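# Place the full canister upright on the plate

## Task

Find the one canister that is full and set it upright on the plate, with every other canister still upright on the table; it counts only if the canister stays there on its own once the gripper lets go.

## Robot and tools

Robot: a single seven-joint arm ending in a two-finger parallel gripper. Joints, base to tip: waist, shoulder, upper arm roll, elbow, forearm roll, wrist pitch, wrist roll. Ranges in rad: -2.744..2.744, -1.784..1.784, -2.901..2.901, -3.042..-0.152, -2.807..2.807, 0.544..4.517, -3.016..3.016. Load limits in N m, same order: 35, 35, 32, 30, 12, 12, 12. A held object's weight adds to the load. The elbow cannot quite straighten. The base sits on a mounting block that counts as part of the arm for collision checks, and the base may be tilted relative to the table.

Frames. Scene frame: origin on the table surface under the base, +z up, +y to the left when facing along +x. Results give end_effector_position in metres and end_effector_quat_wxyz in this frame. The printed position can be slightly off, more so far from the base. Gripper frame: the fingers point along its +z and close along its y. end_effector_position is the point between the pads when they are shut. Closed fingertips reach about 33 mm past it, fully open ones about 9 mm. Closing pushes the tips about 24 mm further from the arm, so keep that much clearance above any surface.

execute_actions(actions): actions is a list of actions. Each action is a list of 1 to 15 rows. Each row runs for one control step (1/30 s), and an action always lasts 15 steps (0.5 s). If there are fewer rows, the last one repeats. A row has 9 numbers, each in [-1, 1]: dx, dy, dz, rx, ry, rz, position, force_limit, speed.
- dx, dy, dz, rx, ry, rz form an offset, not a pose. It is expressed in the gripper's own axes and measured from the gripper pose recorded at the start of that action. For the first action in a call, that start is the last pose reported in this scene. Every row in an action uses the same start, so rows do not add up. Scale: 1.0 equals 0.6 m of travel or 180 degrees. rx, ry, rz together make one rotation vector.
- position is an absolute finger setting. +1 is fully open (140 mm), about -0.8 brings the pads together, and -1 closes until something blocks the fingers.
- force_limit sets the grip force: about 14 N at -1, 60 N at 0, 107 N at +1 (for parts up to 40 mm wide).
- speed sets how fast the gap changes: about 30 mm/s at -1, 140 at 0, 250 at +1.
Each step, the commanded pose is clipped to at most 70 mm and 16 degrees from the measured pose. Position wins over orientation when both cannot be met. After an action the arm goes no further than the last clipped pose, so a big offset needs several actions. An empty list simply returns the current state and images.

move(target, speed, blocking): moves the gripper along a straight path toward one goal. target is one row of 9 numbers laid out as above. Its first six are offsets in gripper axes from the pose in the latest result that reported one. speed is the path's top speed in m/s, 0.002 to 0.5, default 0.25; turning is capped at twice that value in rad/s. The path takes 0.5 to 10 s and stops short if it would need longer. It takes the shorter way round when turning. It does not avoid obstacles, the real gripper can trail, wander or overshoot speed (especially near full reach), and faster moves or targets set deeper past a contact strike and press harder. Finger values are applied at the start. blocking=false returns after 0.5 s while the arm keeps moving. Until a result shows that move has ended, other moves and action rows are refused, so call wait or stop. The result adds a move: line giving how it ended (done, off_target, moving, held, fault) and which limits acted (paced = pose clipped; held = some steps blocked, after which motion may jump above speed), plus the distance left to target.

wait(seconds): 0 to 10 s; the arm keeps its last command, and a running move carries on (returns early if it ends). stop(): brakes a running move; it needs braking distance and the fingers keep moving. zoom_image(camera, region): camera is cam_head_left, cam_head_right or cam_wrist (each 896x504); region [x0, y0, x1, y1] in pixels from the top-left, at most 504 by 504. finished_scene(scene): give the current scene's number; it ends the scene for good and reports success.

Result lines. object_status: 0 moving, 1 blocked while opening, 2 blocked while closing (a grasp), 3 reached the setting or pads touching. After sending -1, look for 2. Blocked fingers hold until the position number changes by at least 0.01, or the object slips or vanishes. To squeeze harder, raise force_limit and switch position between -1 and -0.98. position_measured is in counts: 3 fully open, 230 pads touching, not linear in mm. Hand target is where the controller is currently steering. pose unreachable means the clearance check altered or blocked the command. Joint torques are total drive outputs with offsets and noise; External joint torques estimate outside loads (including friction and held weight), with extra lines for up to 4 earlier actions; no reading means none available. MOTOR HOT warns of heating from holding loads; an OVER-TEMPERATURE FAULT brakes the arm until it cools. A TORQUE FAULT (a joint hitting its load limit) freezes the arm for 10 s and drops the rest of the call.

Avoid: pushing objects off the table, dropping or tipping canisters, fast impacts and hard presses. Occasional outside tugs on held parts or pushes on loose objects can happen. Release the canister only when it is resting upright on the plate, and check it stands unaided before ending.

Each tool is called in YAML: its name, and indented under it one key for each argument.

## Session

execute_actions:
  actions: []

Scene clock: 0.00 s.
end_effector_position=(+0.8354, -0.1624, +0.2395) position_measured=3 object_status=3 end_effector_quat_wxyz=(+0.340, -0.113, +0.912, +0.202)
Joint positions: [-0.414  0.68  -0.016 -1.34   0.951  2.246  0.412]
Joint velocities: [-0.001  0.     0.001  0.     0.     0.    -0.001]
Joint torques (N m, as the joint torque sensors report them, + toward a larger angle): no reading
External joint torques (N m, as the arm's controller estimates them; a push from outside toward a larger angle lowers the number): no reading
Hand target: +0.835, -0.162, +0.240; +0.340, -0.113, +0.912, +0.202

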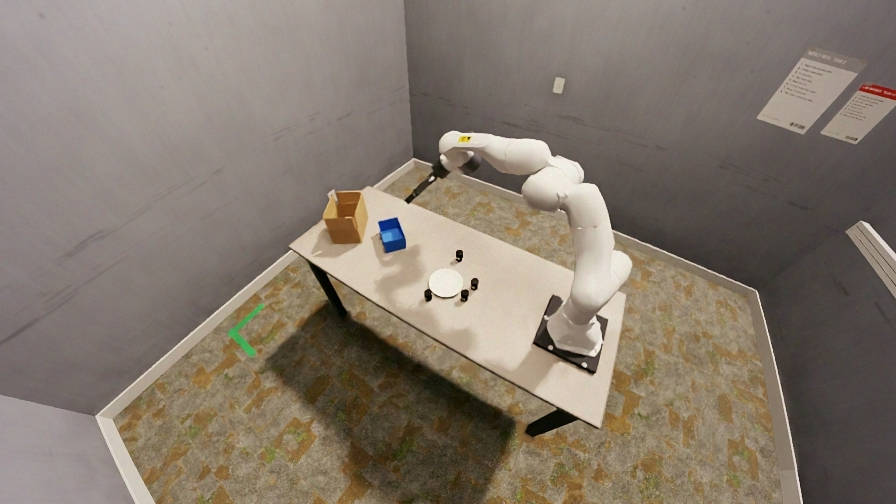

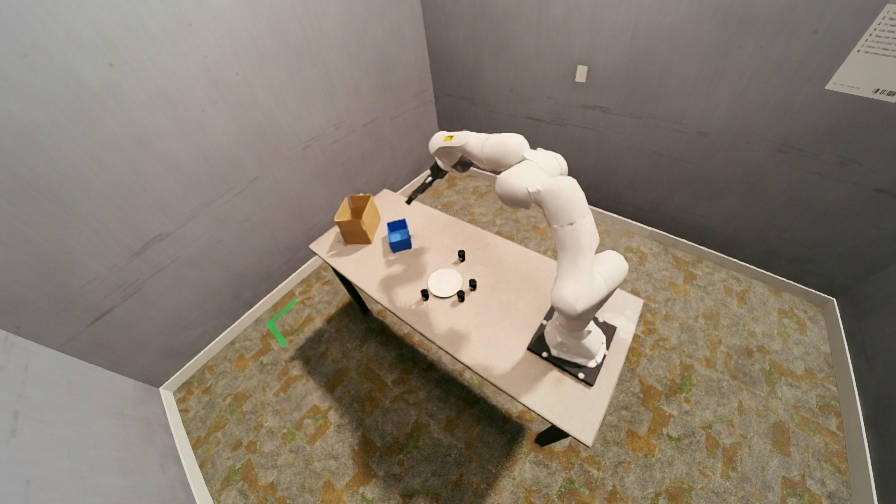

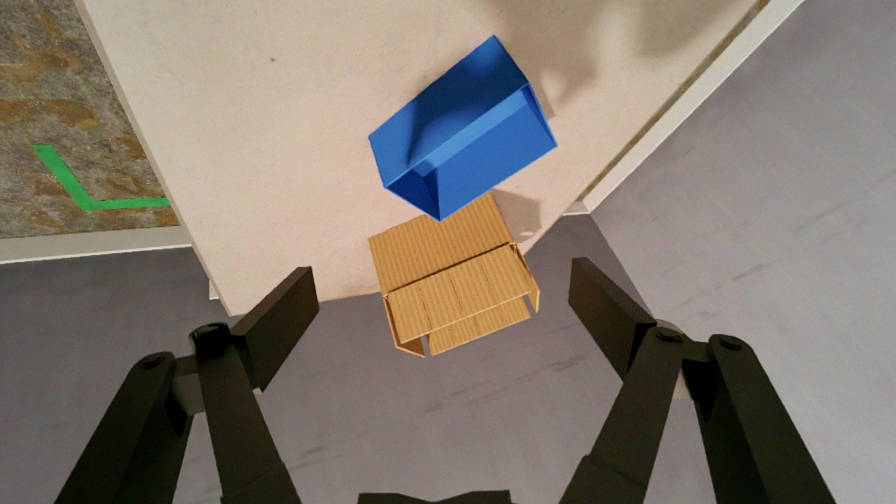

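zoom_image:
  camera: "cam_head_left"
  region: [400, 230, 520, 320]

move:
  target: [0.4738,0.2123,-0.1267,0.132,0.2224,0.0739,0.0,0,0]
  speed: 0.4

Region (400, 230, 520, 320) of cam_head_left's 896x504 image, scaled by 4.200, with more detail than that image has; it fills the top 378 rows of this view, and the rest is white.

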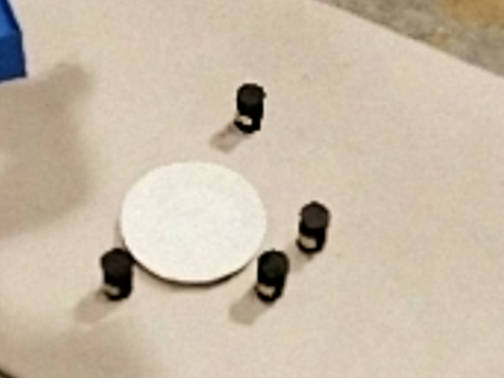

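Scene clock: 70.10 s.
end_effector_position=(+0.5361, -0.1014, +0.1404) position_measured=129 object_status=3 end_effector_quat_wxyz=(-0.003, +0.001, +1.000, +0.005)
Joint positions: [ 0.078  0.136 -0.326 -2.184  0.076  2.301  1.325]
Joint velocities: [ 0.001  0.    -0.     0.001 -0.003 -0.001  0.033]
Joint torques (N m, as the joint torque sensors report them, + toward a larger angle): [  0.42 -30.79  -2.12  22.17   0.09   1.78   0.24]
External joint torques (N m, as the arm's controller estimates them; a push from outside toward a larger angle lowers the number): [ 0.49  2.27 -0.84  0.11 -0.51 -0.63  0.24]
Hand target: +0.536, -0.101, +0.140; -0.004, +0.006, +1.000, +0.004
Off the commanded pose: 0.001 m, 1 deg.
move: done

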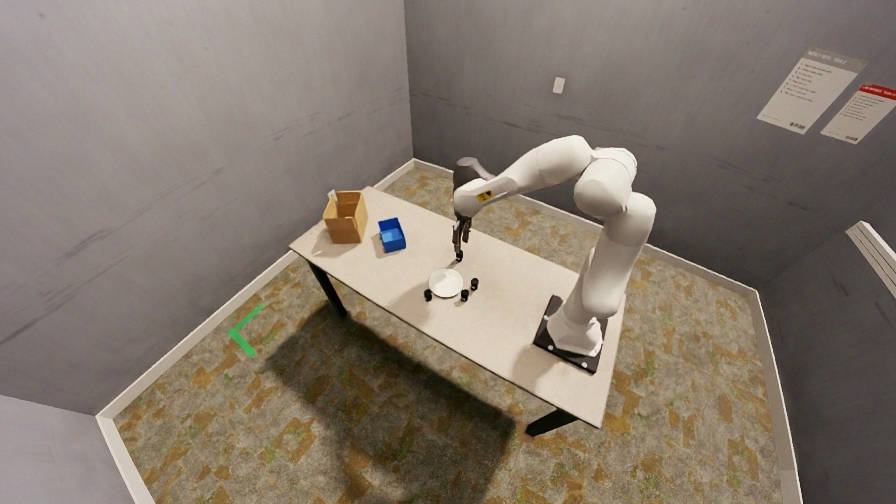

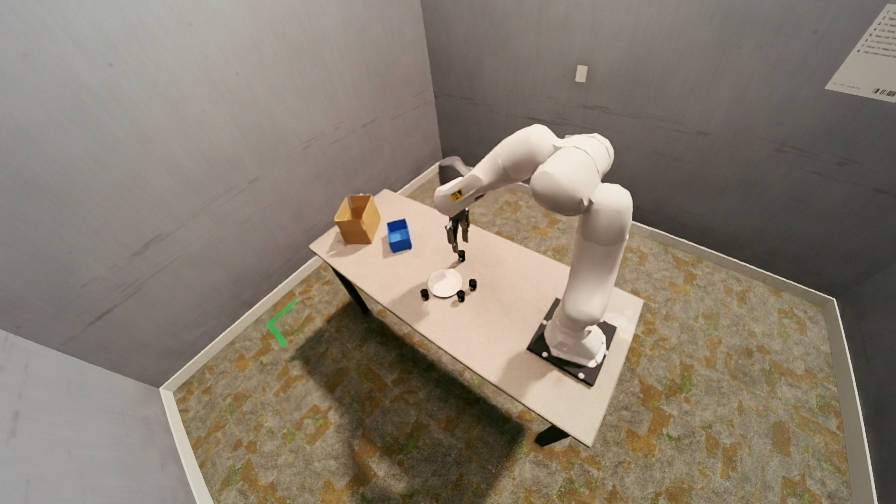

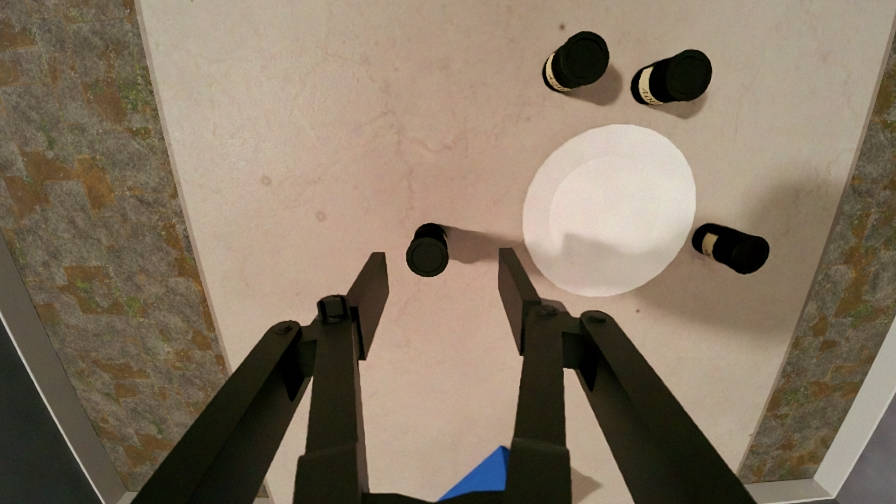

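execute_actions:
  actions:
    - [[-0.0022,-0.0014,0.0026,0,0,0,0,0,0],[-0.0044,-0.0029,0.0052,0,0,0,0,0,0],[-0.0067,-0.0043,0.0078,0,0,0,0,0,0],[-0.0089,-0.0058,0.0104,0,0,0,0,0,0],[-0.0111,-0.0072,0.0130,0,0,0,0,0,0],[-0.0133,-0.0087,0.0156,0,0,0,0,0,0],[-0.0155,-0.0101,0.0182,0,0,0,0,0,0],[-0.0178,-0.0116,0.0208,0,0,0,0,0,0],[-0.0200,-0.0130,0.0234,0,0,0,0,0,0],[-0.0222,-0.0145,0.0260,0,0,0,0,0,0],[-0.0244,-0.0159,0.0286,0,0,0,0,0,0],[-0.0266,-0.0174,0.0312,0,0,0,0,0,0],[-0.0289,-0.0188,0.0338,0,0,0,0,0,0],[-0.0311,-0.0203,0.0364,0,0,0,0,0,0],[-0.0333,-0.0217,0.0390,0,0,0,0,0,0]]
    - [[-0.003,-0.002,0.005,0,0,0,0,0,0],[-0.003,-0.002,0.0074,0,0,0,0,0,0],[-0.003,-0.002,0.0098,0,0,0,0,0,0],[-0.003,-0.002,0.0122,0,0,0,0,0,0],[-0.003,-0.002,0.0146,0,0,0,0,0,0],[-0.003,-0.002,0.0170,0,0,0,0,0,0],[-0.003,-0.002,0.0194,0,0,0,0,0,0],[-0.003,-0.002,0.0218,0,0,0,0,0,0],[-0.003,-0.002,0.0242,0,0,0,0,0,0],[-0.003,-0.002,0.0266,0,0,0,0,0,0],[-0.003,-0.002,0.0290,0,0,0,0,0,0],[-0.003,-0.002,0.0314,0,0,0,0,0,0],[-0.003,-0.002,0.0338,0,0,0,0,0,0],[-0.003,-0.002,0.0362,0,0,0,0,0,0],[-0.003,-0.002,0.0386,0,0,0,0,0,0]]

Scene clock: 128.23 s.
end_effector_position=(+0.5503, -0.1133, +0.1010) position_measured=129 object_status=3 end_effector_quat_wxyz=(-0.009, +0.010, +1.000, +0.003)
Joint positions: [ 0.063  0.258 -0.324 -2.134  0.124  2.353  1.299]
Joint velocities: [-0.001  0.079  0.007 -0.022  0.038  0.084 -0.022]
Joint torques (N m, as the joint torque sensors report them, + toward a larger angle): [ -2.29 -33.88  -1.12  18.85   1.14   2.61  -0.14]
External joint torques (N m, as the arm's controller estimates them; a push from outside toward a larger angle lowers the number): [-2.04  2.84  1.47 -2.62  0.58  0.22 -0.14]
External joint torques at the end of the 1st action: [-1.93  3.22  1.42 -0.09  0.66  0.17 -0.08]
Hand target: +0.551, -0.114, +0.097; -0.007, +0.008, +1.000, +0.003
Off the commanded pose: 0.005 m, 0 deg.

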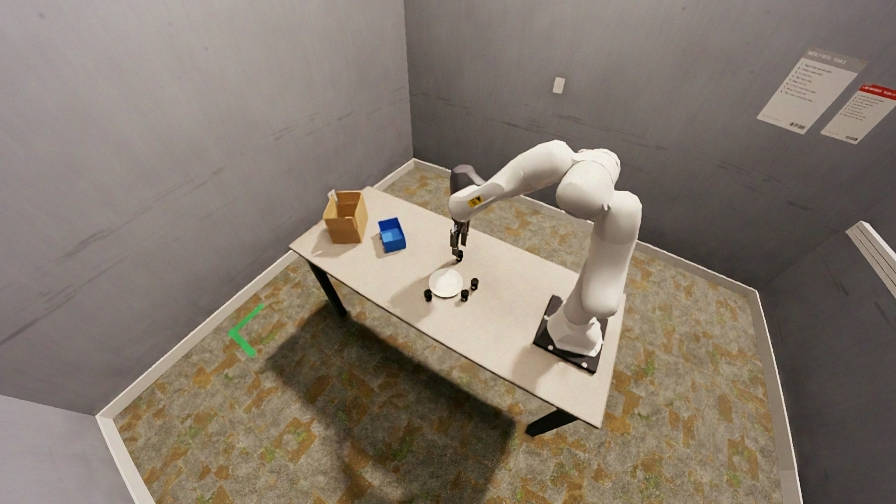

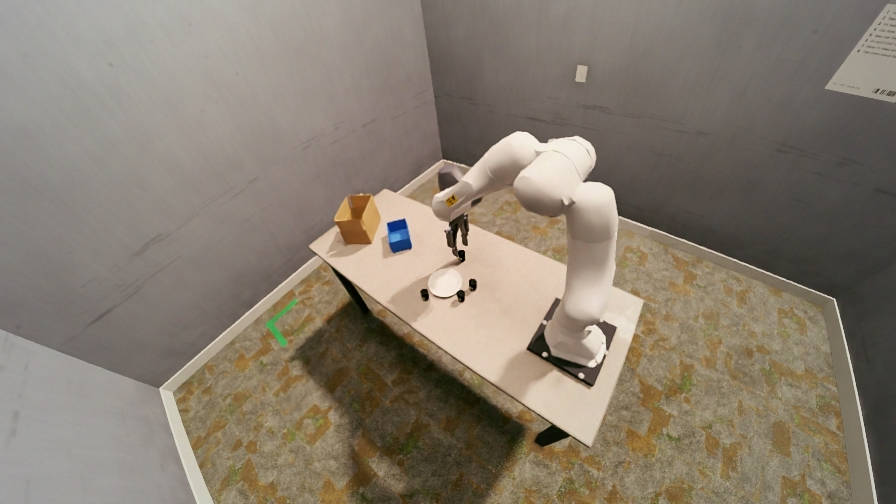

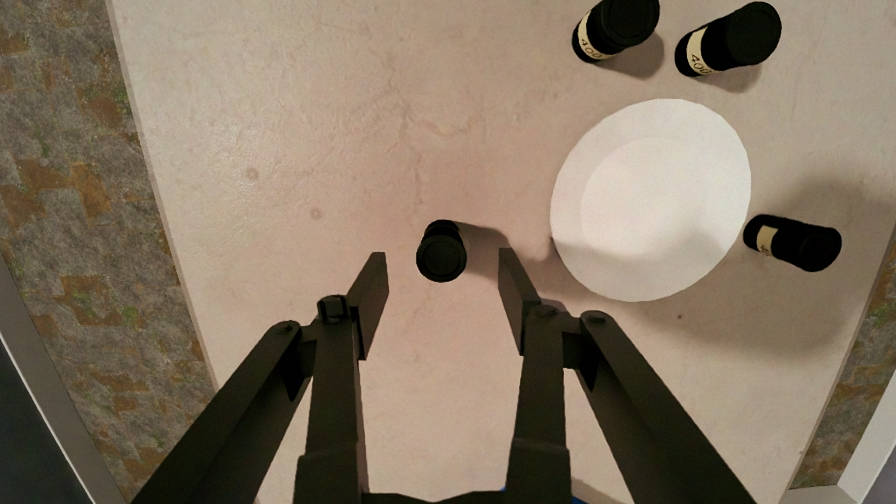

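execute_actions:
  actions:
    - [[-0.0015,-0.0003,0.0093,0,0,0,0,0,0],[-0.003,-0.0007,0.0119,0,0,0,0,0,0],[-0.0045,-0.001,0.0145,0,0,0,0,0,0],[-0.006,-0.0013,0.0171,0,0,0,0,0,0],[-0.0075,-0.0017,0.0197,0,0,0,0,0,0],[-0.009,-0.002,0.0223,0,0,0,0,0,0],[-0.0105,-0.0023,0.0249,0,0,0,0,0,0],[-0.012,-0.0026,0.0275,0,0,0,0,0,0],[-0.0135,-0.003,0.0301,0,0,0,0,0,0],[-0.015,-0.0033,0.0327,0,0,0,0,0,0],[-0.015,-0.0033,0.0353,0,0,0,0,0,0],[-0.015,-0.0033,0.0379,0,0,0,0,0,0],[-0.015,-0.0033,0.0405,0,0,0,0,0,0],[-0.015,-0.0033,0.0431,0,0,0,0,0,0],[-0.015,-0.0033,0.0457,0,0,0,0,0,0]]
    - [[0,0,0.005,0,0,0,0,0,0],[0,0,0.0074,0,0,0,0,0,0],[0,0,0.0098,0,0,0,0,0,0],[0,0,0.0122,0,0,0,0,0,0],[0,0,0.0146,0,0,0,0,0,0],[0,0,0.0170,0,0,0,0,0,0],[0,0,0.0194,0,0,0,0,0,0],[0,0,0.0218,0,0,0,0,0,0],[0,0,0.0242,0,0,0,0,0,0],[0,0,0.0266,0,0,0,0,0,0],[0,0,0.0290,0,0,0,0,0,0],[0,0,0.0314,0,0,0,0,0,0],[0,0,0.0338,0,0,0,0,0,0],[0,0,0.0362,0,0,0,0,0,0],[0,0,0.0386,0,0,0,0,0,0]]
    - [[0,0,0.005,0,0,0,0,0,0],[0,0,0.0074,0,0,0,0,0,0],[0,0,0.0098,0,0,0,0,0,0],[0,0,0.0122,0,0,0,0,0,0],[0,0,0.0146,0,0,0,0,0,0],[0,0,0.0170,0,0,0,0,0,0],[0,0,0.0194,0,0,0,0,0,0],[0,0,0.0218,0,0,0,0,0,0],[0,0,0.0223,0,0,0,0,0,0],[0,0,0.0223,0,0,0,0,0,0],[0,0,0.0223,0,0,0,0,0,0],[0,0,0.0223,0,0,0,-1,0,0],[0,0,0.0223,0,0,0,-1,0,0],[0,0,0.0223,0,0,0,-1,0,0],[0,0,0.0223,0,0,0,-1,0,0]]

Scene clock: 168.60 s.
end_effector_position=(+0.5529, -0.1144, +0.0450) position_measured=150 object_status=0 end_effector_quat_wxyz=(-0.018, +0.015, +1.000, +0.000)
Joint positions: [ 0.055  0.385 -0.31  -2.119  0.177  2.44   1.276]
Joint velocities: [ 0.    -0.    -0.001 -0.001  0.01   0.02  -0.008]
Joint torques (N m, as the joint torque sensors report them, + toward a larger angle): [ -2.09 -36.27  -2.54  17.47   1.21   2.53  -0.11]
External joint torques (N m, as the arm's controller estimates them; a push from outside toward a larger angle lowers the number): [-1.92  2.45  0.96 -2.41  0.71  0.2  -0.11]
External joint torques at the end of the 1st action: [-1.28  2.77  1.58 -0.22  0.63  0.3  -0.22]
External joint torques at the end of the 2nd action: [-2.27  2.57  1.4  -2.35  0.61  0.27 -0.08]
Hand target: +0.553, -0.115, +0.044; -0.017, +0.014, +1.000, +0.001
Off the commanded pose: 0.001 m, 0 deg.

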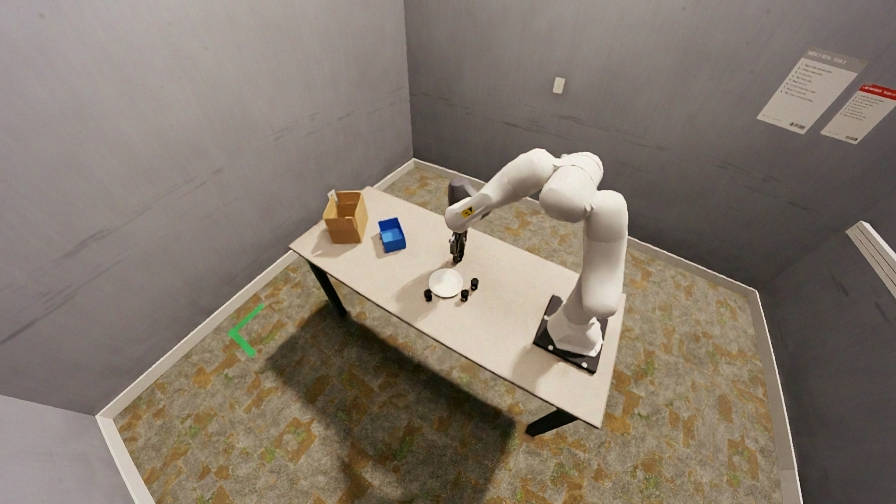

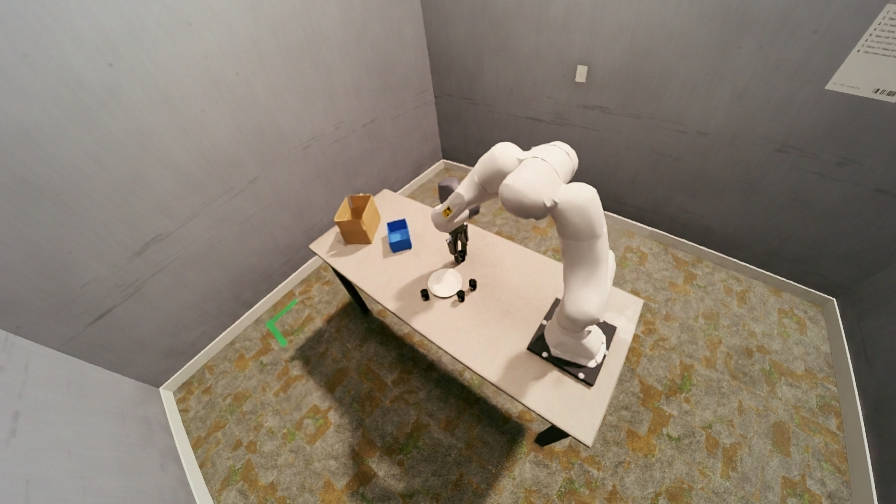

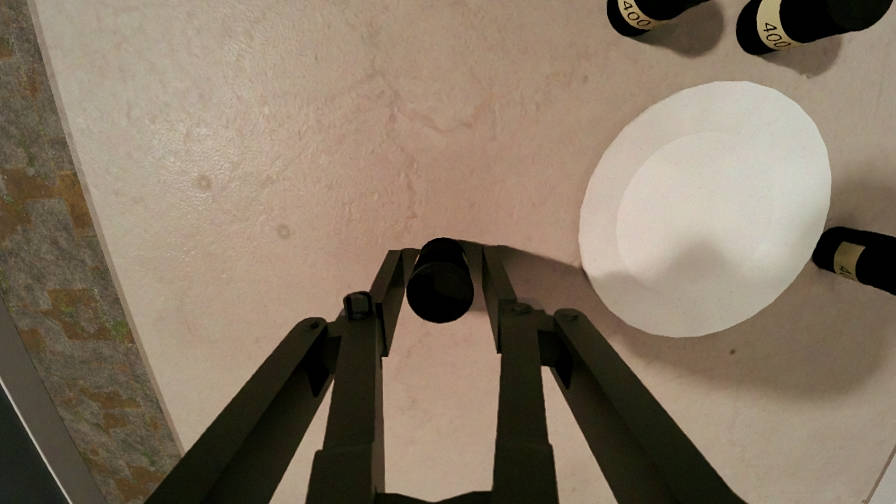

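execute_actions:
  actions:
    - [[0,0,-0.0026,0,0,0,-1,0,0],[0,0,-0.0052,0,0,0,-1,0,0],[0,0,-0.0078,0,0,0,-1,0,0],[0,0,-0.0104,0,0,0,-1,0,0],[0,0,-0.0130,0,0,0,-1,0,0],[0,0,-0.0156,0,0,0,-1,0,0],[0,0,-0.0182,0,0,0,-1,0,0],[0,0,-0.0208,0,0,0,-1,0,0],[0,0,-0.0234,0,0,0,-1,0,0],[0,0,-0.0260,0,0,0,-1,0,0],[0,0,-0.0286,0,0,0,-1,0,0],[0,0,-0.0312,0,0,0,-1,0,0],[0,0,-0.0338,0,0,0,-1,0,0],[0,0,-0.0364,0,0,0,-1,0,0],[0,0,-0.0390,0,0,0,-1,0,0]]
    - [[0,0,-0.005,0,0,0,-1,0,0],[0,0,-0.0074,0,0,0,-1,0,0],[0,0,-0.0098,0,0,0,-1,0,0],[0,0,-0.0122,0,0,0,-1,0,0],[0,0,-0.0146,0,0,0,-1,0,0],[0,0,-0.0170,0,0,0,-1,0,0],[0,0,-0.0194,0,0,0,-1,0,0],[0,0,-0.0218,0,0,0,-1,0,0],[0,0,-0.0242,0,0,0,-1,0,0],[0,0,-0.0266,0,0,0,-1,0,0],[0,0,-0.0290,0,0,0,-1,0,0],[0,0,-0.0314,0,0,0,-1,0,0],[0,0,-0.0338,0,0,0,-1,0,0],[0,0,-0.0362,0,0,0,-1,0,0],[0,0,-0.0386,0,0,0,-1,0,0]]
    - [[0,0,-0.005,0,0,0,-1,0,0],[0,0,-0.0074,0,0,0,-1,0,0],[0,0,-0.0098,0,0,0,-1,0,0],[0,0,-0.0122,0,0,0,-1,0,0],[0,0,-0.0146,0,0,0,-1,0,0],[0,0,-0.0170,0,0,0,-1,0,0],[0,0,-0.0194,0,0,0,-1,0,0],[0,0,-0.0218,0,0,0,-1,0,0],[0,0,-0.0242,0,0,0,-1,0,0],[0,0,-0.0266,0,0,0,-1,0,0],[0,0,-0.0290,0,0,0,-1,0,0],[0,0,-0.0314,0,0,0,-1,0,0],[0,0,-0.0338,0,0,0,-1,0,0],[0,0,-0.0362,0,0,0,-1,0,0],[0,0,-0.0386,0,0,0,-1,0,0]]
    - [[0,0,0.0,0,0,0,-1,0,0],[0,0,0.0026,0,0,0,-1,0,0],[0,0,0.0052,0,0,0,-1,0,0],[0,0,0.0078,0,0,0,-1,0,0],[0,0,0.0104,0,0,0,-1,0,0],[0,0,0.0130,0,0,0,-1,0,0],[0,0,0.0156,0,0,0,-1,0,0],[0,0,0.0182,0,0,0,-1,0,0],[0,0,0.0208,0,0,0,-1,0,0],[0,0,0.0234,0,0,0,-1,0,0],[0,0,0.0260,0,0,0,-1,0,0],[0,0,0.0286,0,0,0,-1,0,0],[0,0,0.0312,0,0,0,-1,0,0],[0,0,0.0338,0,0,0,-1,0,0],[0,0,0.0364,0,0,0,-1,0,0]]
    - [[0,0,0.005,0,0,0,-1,0,0],[0,0,0.0074,0,0,0,-1,0,0],[0,0,0.0098,0,0,0,-1,0,0],[0,0,0.0122,0,0,0,-1,0,0],[0,0,0.0146,0,0,0,-1,0,0],[0,0,0.0170,0,0,0,-1,0,0],[0,0,0.0194,0,0,0,-1,0,0],[0,0,0.0218,0,0,0,-1,0,0],[0,0,0.0242,0,0,0,-1,0,0],[0,0,0.0266,0,0,0,-1,0,0],[0,0,0.0290,0,0,0,-1,0,0],[0,0,0.0314,0,0,0,-1,0,0],[0,0,0.0338,0,0,0,-1,0,0],[0,0,0.0362,0,0,0,-1,0,0],[0,0,0.0386,0,0,0,-1,0,0]]

Scene clock: 199.93 s.
end_effector_position=(+0.5530, -0.1144, +0.0632) position_measured=186 object_status=2 end_effector_quat_wxyz=(-0.018, +0.013, +1.000, +0.001)
Joint positions: [ 0.059  0.348 -0.316 -2.117  0.16   2.404  1.282]
Joint velocities: [-0.01   0.083  0.015 -0.014  0.039  0.081 -0.02 ]
Joint torques (N m, as the joint torque sensors report them, + toward a larger angle): [ -2.54 -36.88  -1.76  18.05   1.12   2.6   -0.19]
External joint torques (N m, as the arm's controller estimates them; a push from outside toward a larger angle lowers the number): [-2.37  1.48  1.5  -2.3   0.61  0.29 -0.19]
External joint torques at the end of the 1st action: [ 1.27  0.84 -1.34  0.56 -0.48 -0.61  0.25]
External joint torques at the end of the 2nd action: [ 1.26  0.09 -1.63 -0.18 -0.44 -0.51  0.14]
External joint torques at the end of the 3rd action: [ 0.86  0.35 -1.12 -0.09 -0.5  -0.57  0.2 ]
External joint torques at the end of the 4th action: [-2.23  2.03  1.53 -2.16  0.64  0.2  -0.15]
Hand target: +0.554, -0.115, +0.059; -0.015, +0.011, +1.000, +0.001
Off the commanded pose: 0.004 m, 0 deg.

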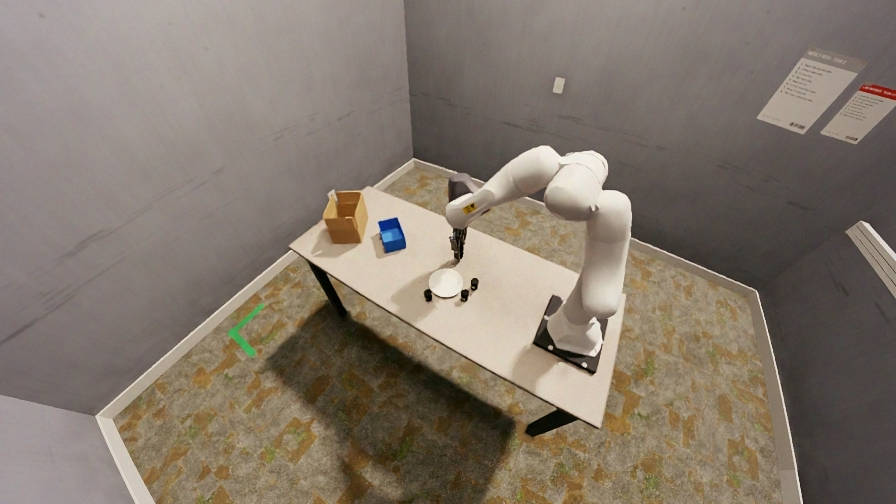

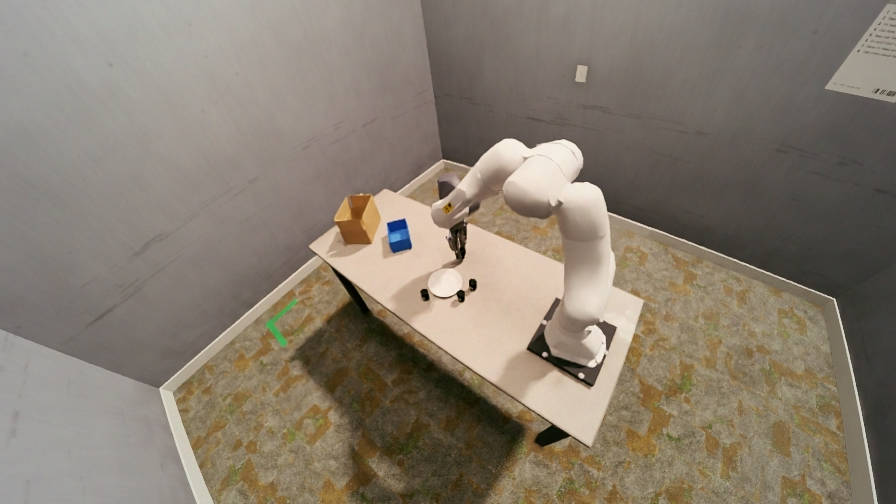

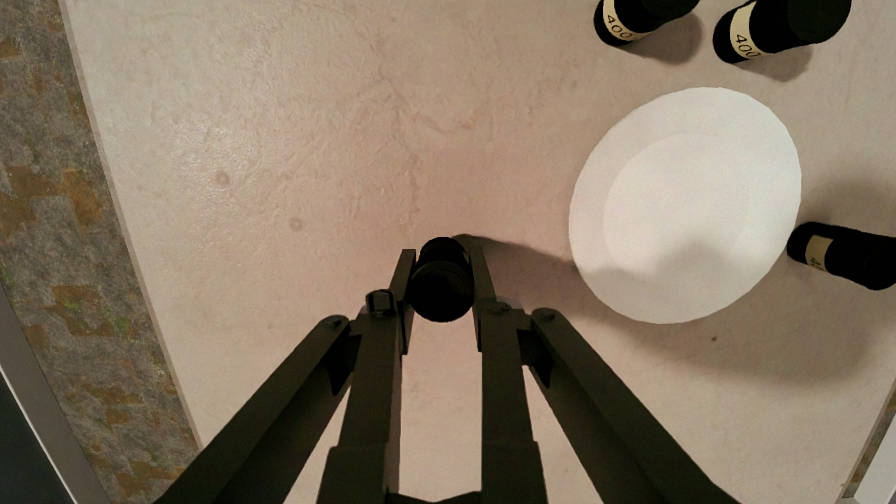

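wait:
  seconds: 0

wait:
  seconds: 0.1

wait:
  seconds: 0.1

Scene clock: 212.47 s.
end_effector_position=(+0.5546, -0.1149, +0.0601) position_measured=186 object_status=2 end_effector_quat_wxyz=(-0.015, +0.011, +1.000, +0.001)
Joint positions: [ 0.058  0.355 -0.315 -2.118  0.164  2.417  1.276]
Joint velocities: [ 0.001 -0.     0.    -0.    -0.002  0.001  0.001]
Joint torques (N m, as the joint torque sensors report them, + toward a larger angle): [ -2.34 -36.2   -2.11  18.19   1.08   2.58  -0.13]
External joint torques (N m, as the arm's controller estimates them; a push from outside toward a larger angle lowers the number): [-2.26  1.91  1.09 -2.09  0.57  0.23 -0.13]
Hand target: +0.554, -0.115, +0.059; -0.015, +0.011, +1.000, +0.001
Off the commanded pose: 0.001 m, 0 deg.

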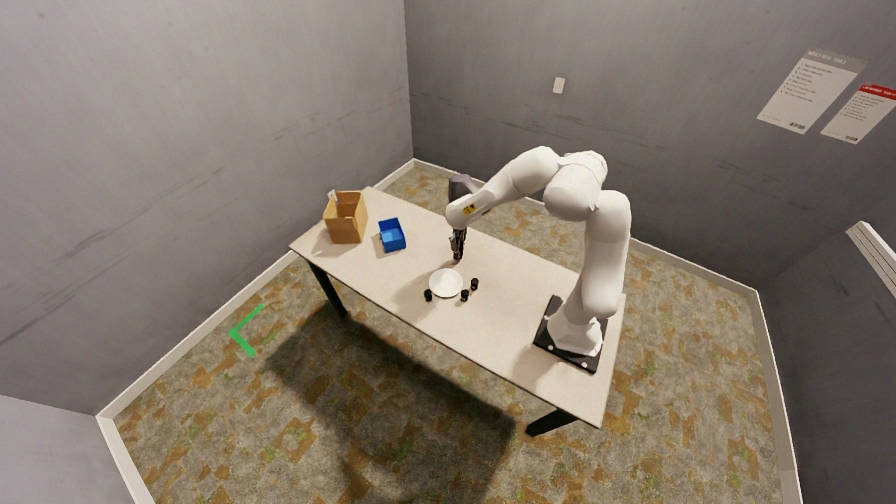

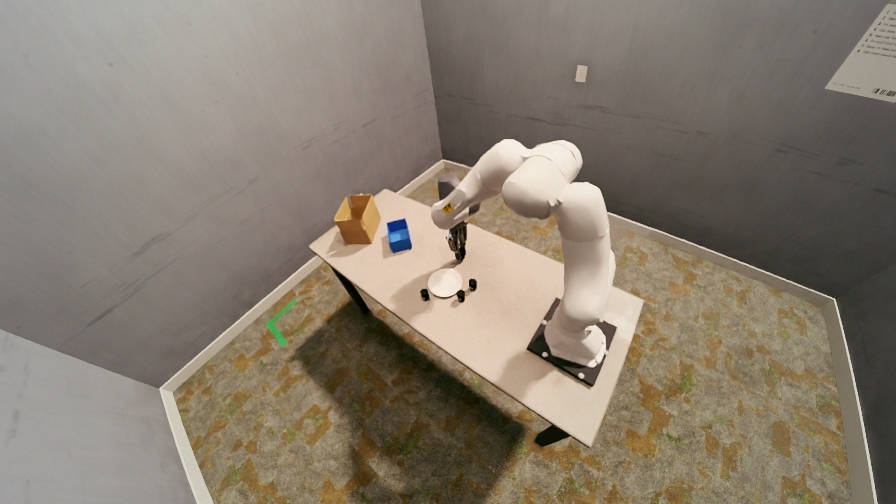

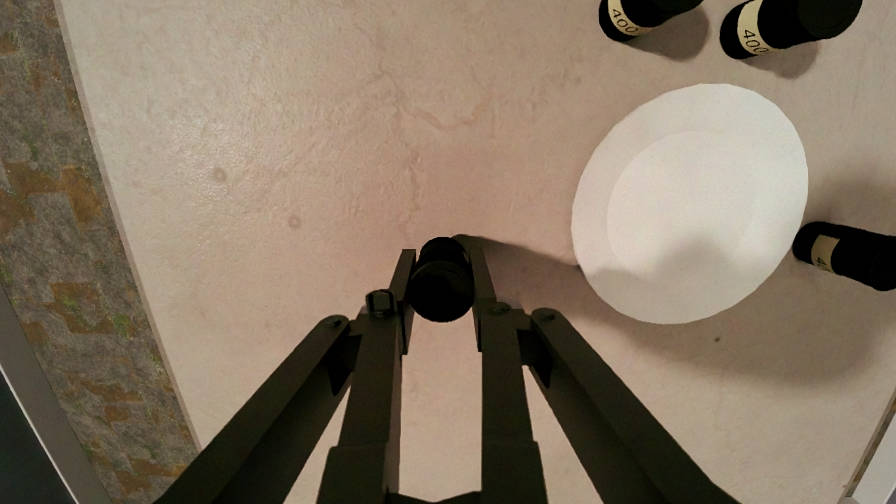

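Scene clock: 212.57 s.
end_effector_position=(+0.5546, -0.1149, +0.0601) position_measured=186 object_status=2 end_effector_quat_wxyz=(-0.015, +0.011, +1.000, +0.001)
Joint positions: [ 0.058  0.355 -0.315 -2.118  0.164  2.417  1.276]
Joint velocities: [ 0.     0.002  0.001  0.    -0.001  0.     0.002]
Joint torques (N m, as the joint torque sensors report them, + toward a larger angle): [ -2.08 -36.23  -2.04  18.1    1.1    2.62  -0.14]
External joint torques (N m, as the arm's controller estimates them; a push from outside toward a larger angle lowers the number): [-2.03  1.81  1.12 -2.16  0.58  0.27 -0.14]
Hand target: +0.554, -0.115, +0.059; -0.015, +0.011, +1.000, +0.001
Off the commanded pose: 0.001 m, 0 deg.
wait: 0.10 s; no rest

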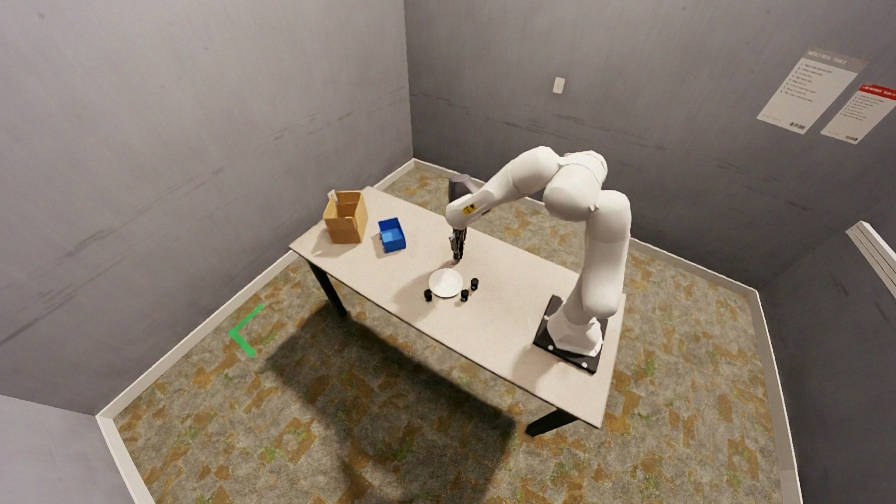

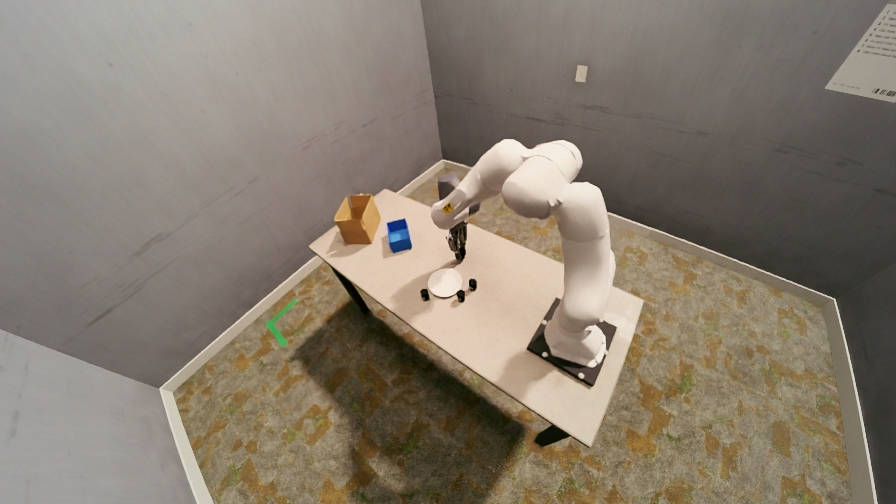

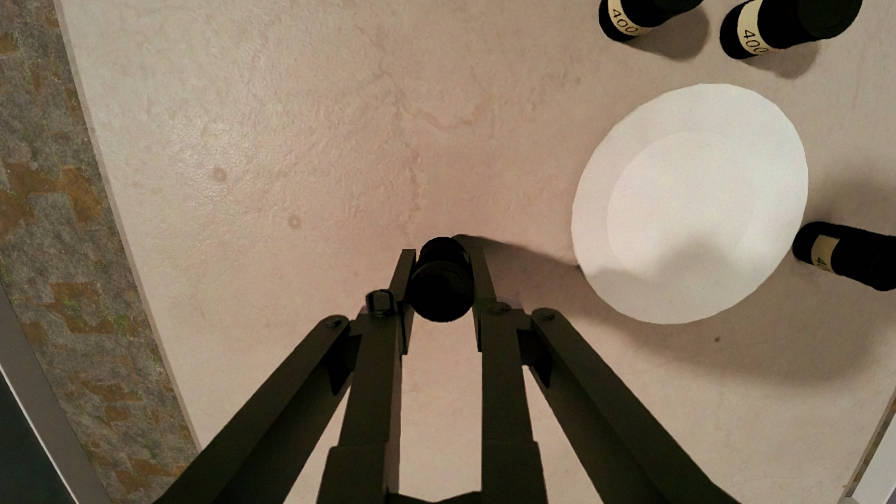

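Scene clock: 212.67 s.
end_effector_position=(+0.5546, -0.1149, +0.0601) position_measured=186 object_status=2 end_effector_quat_wxyz=(-0.015, +0.011, +1.000, +0.001)
Joint positions: [ 0.058  0.355 -0.315 -2.118  0.164  2.417  1.276]
Joint velocities: [ 0.002  0.001  0.     0.002  0.001 -0.    -0.001]
Joint torques (N m, as the joint torque sensors report them, + toward a larger angle): [ -2.08 -36.36  -2.17  17.99   1.09   2.58  -0.15]
External joint torques (N m, as the arm's controller estimates them; a push from outside toward a larger angle lowers the number): [-1.97  1.85  1.07 -2.37  0.57  0.22 -0.15]
Hand target: +0.554, -0.115, +0.059; -0.015, +0.011, +1.000, +0.001
Off the commanded pose: 0.001 m, 0 deg.
wait: 0.10 s; no rest

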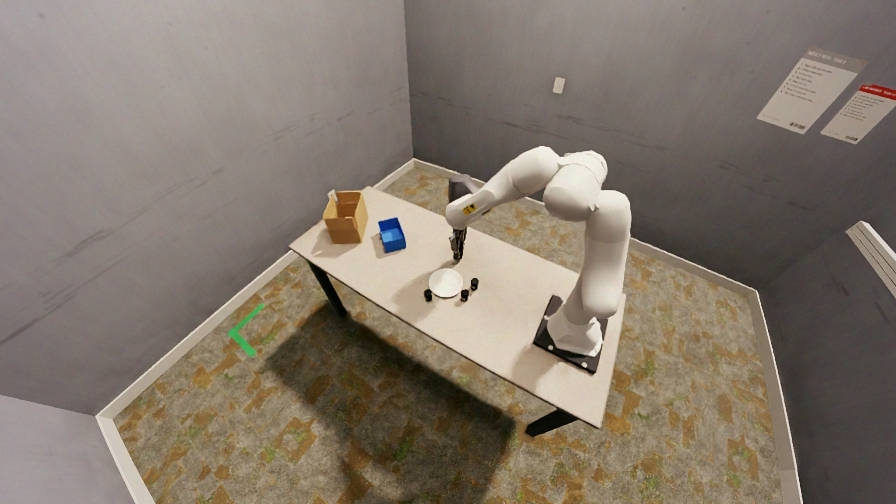

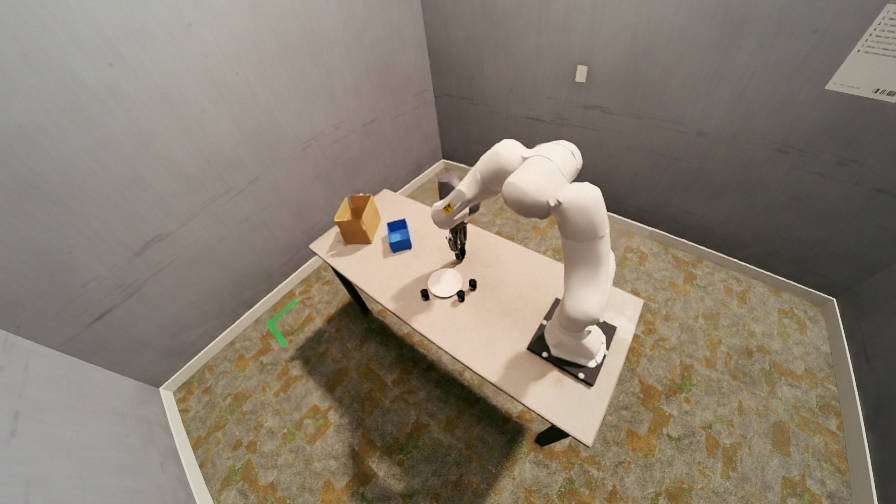

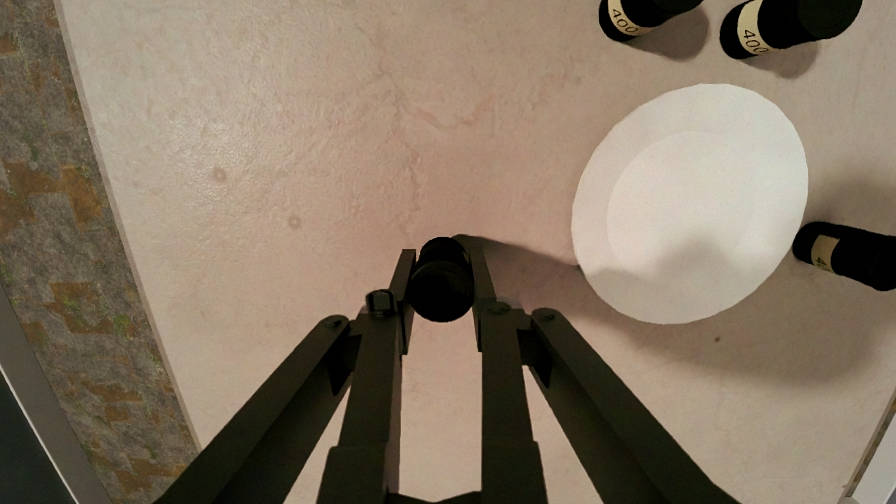

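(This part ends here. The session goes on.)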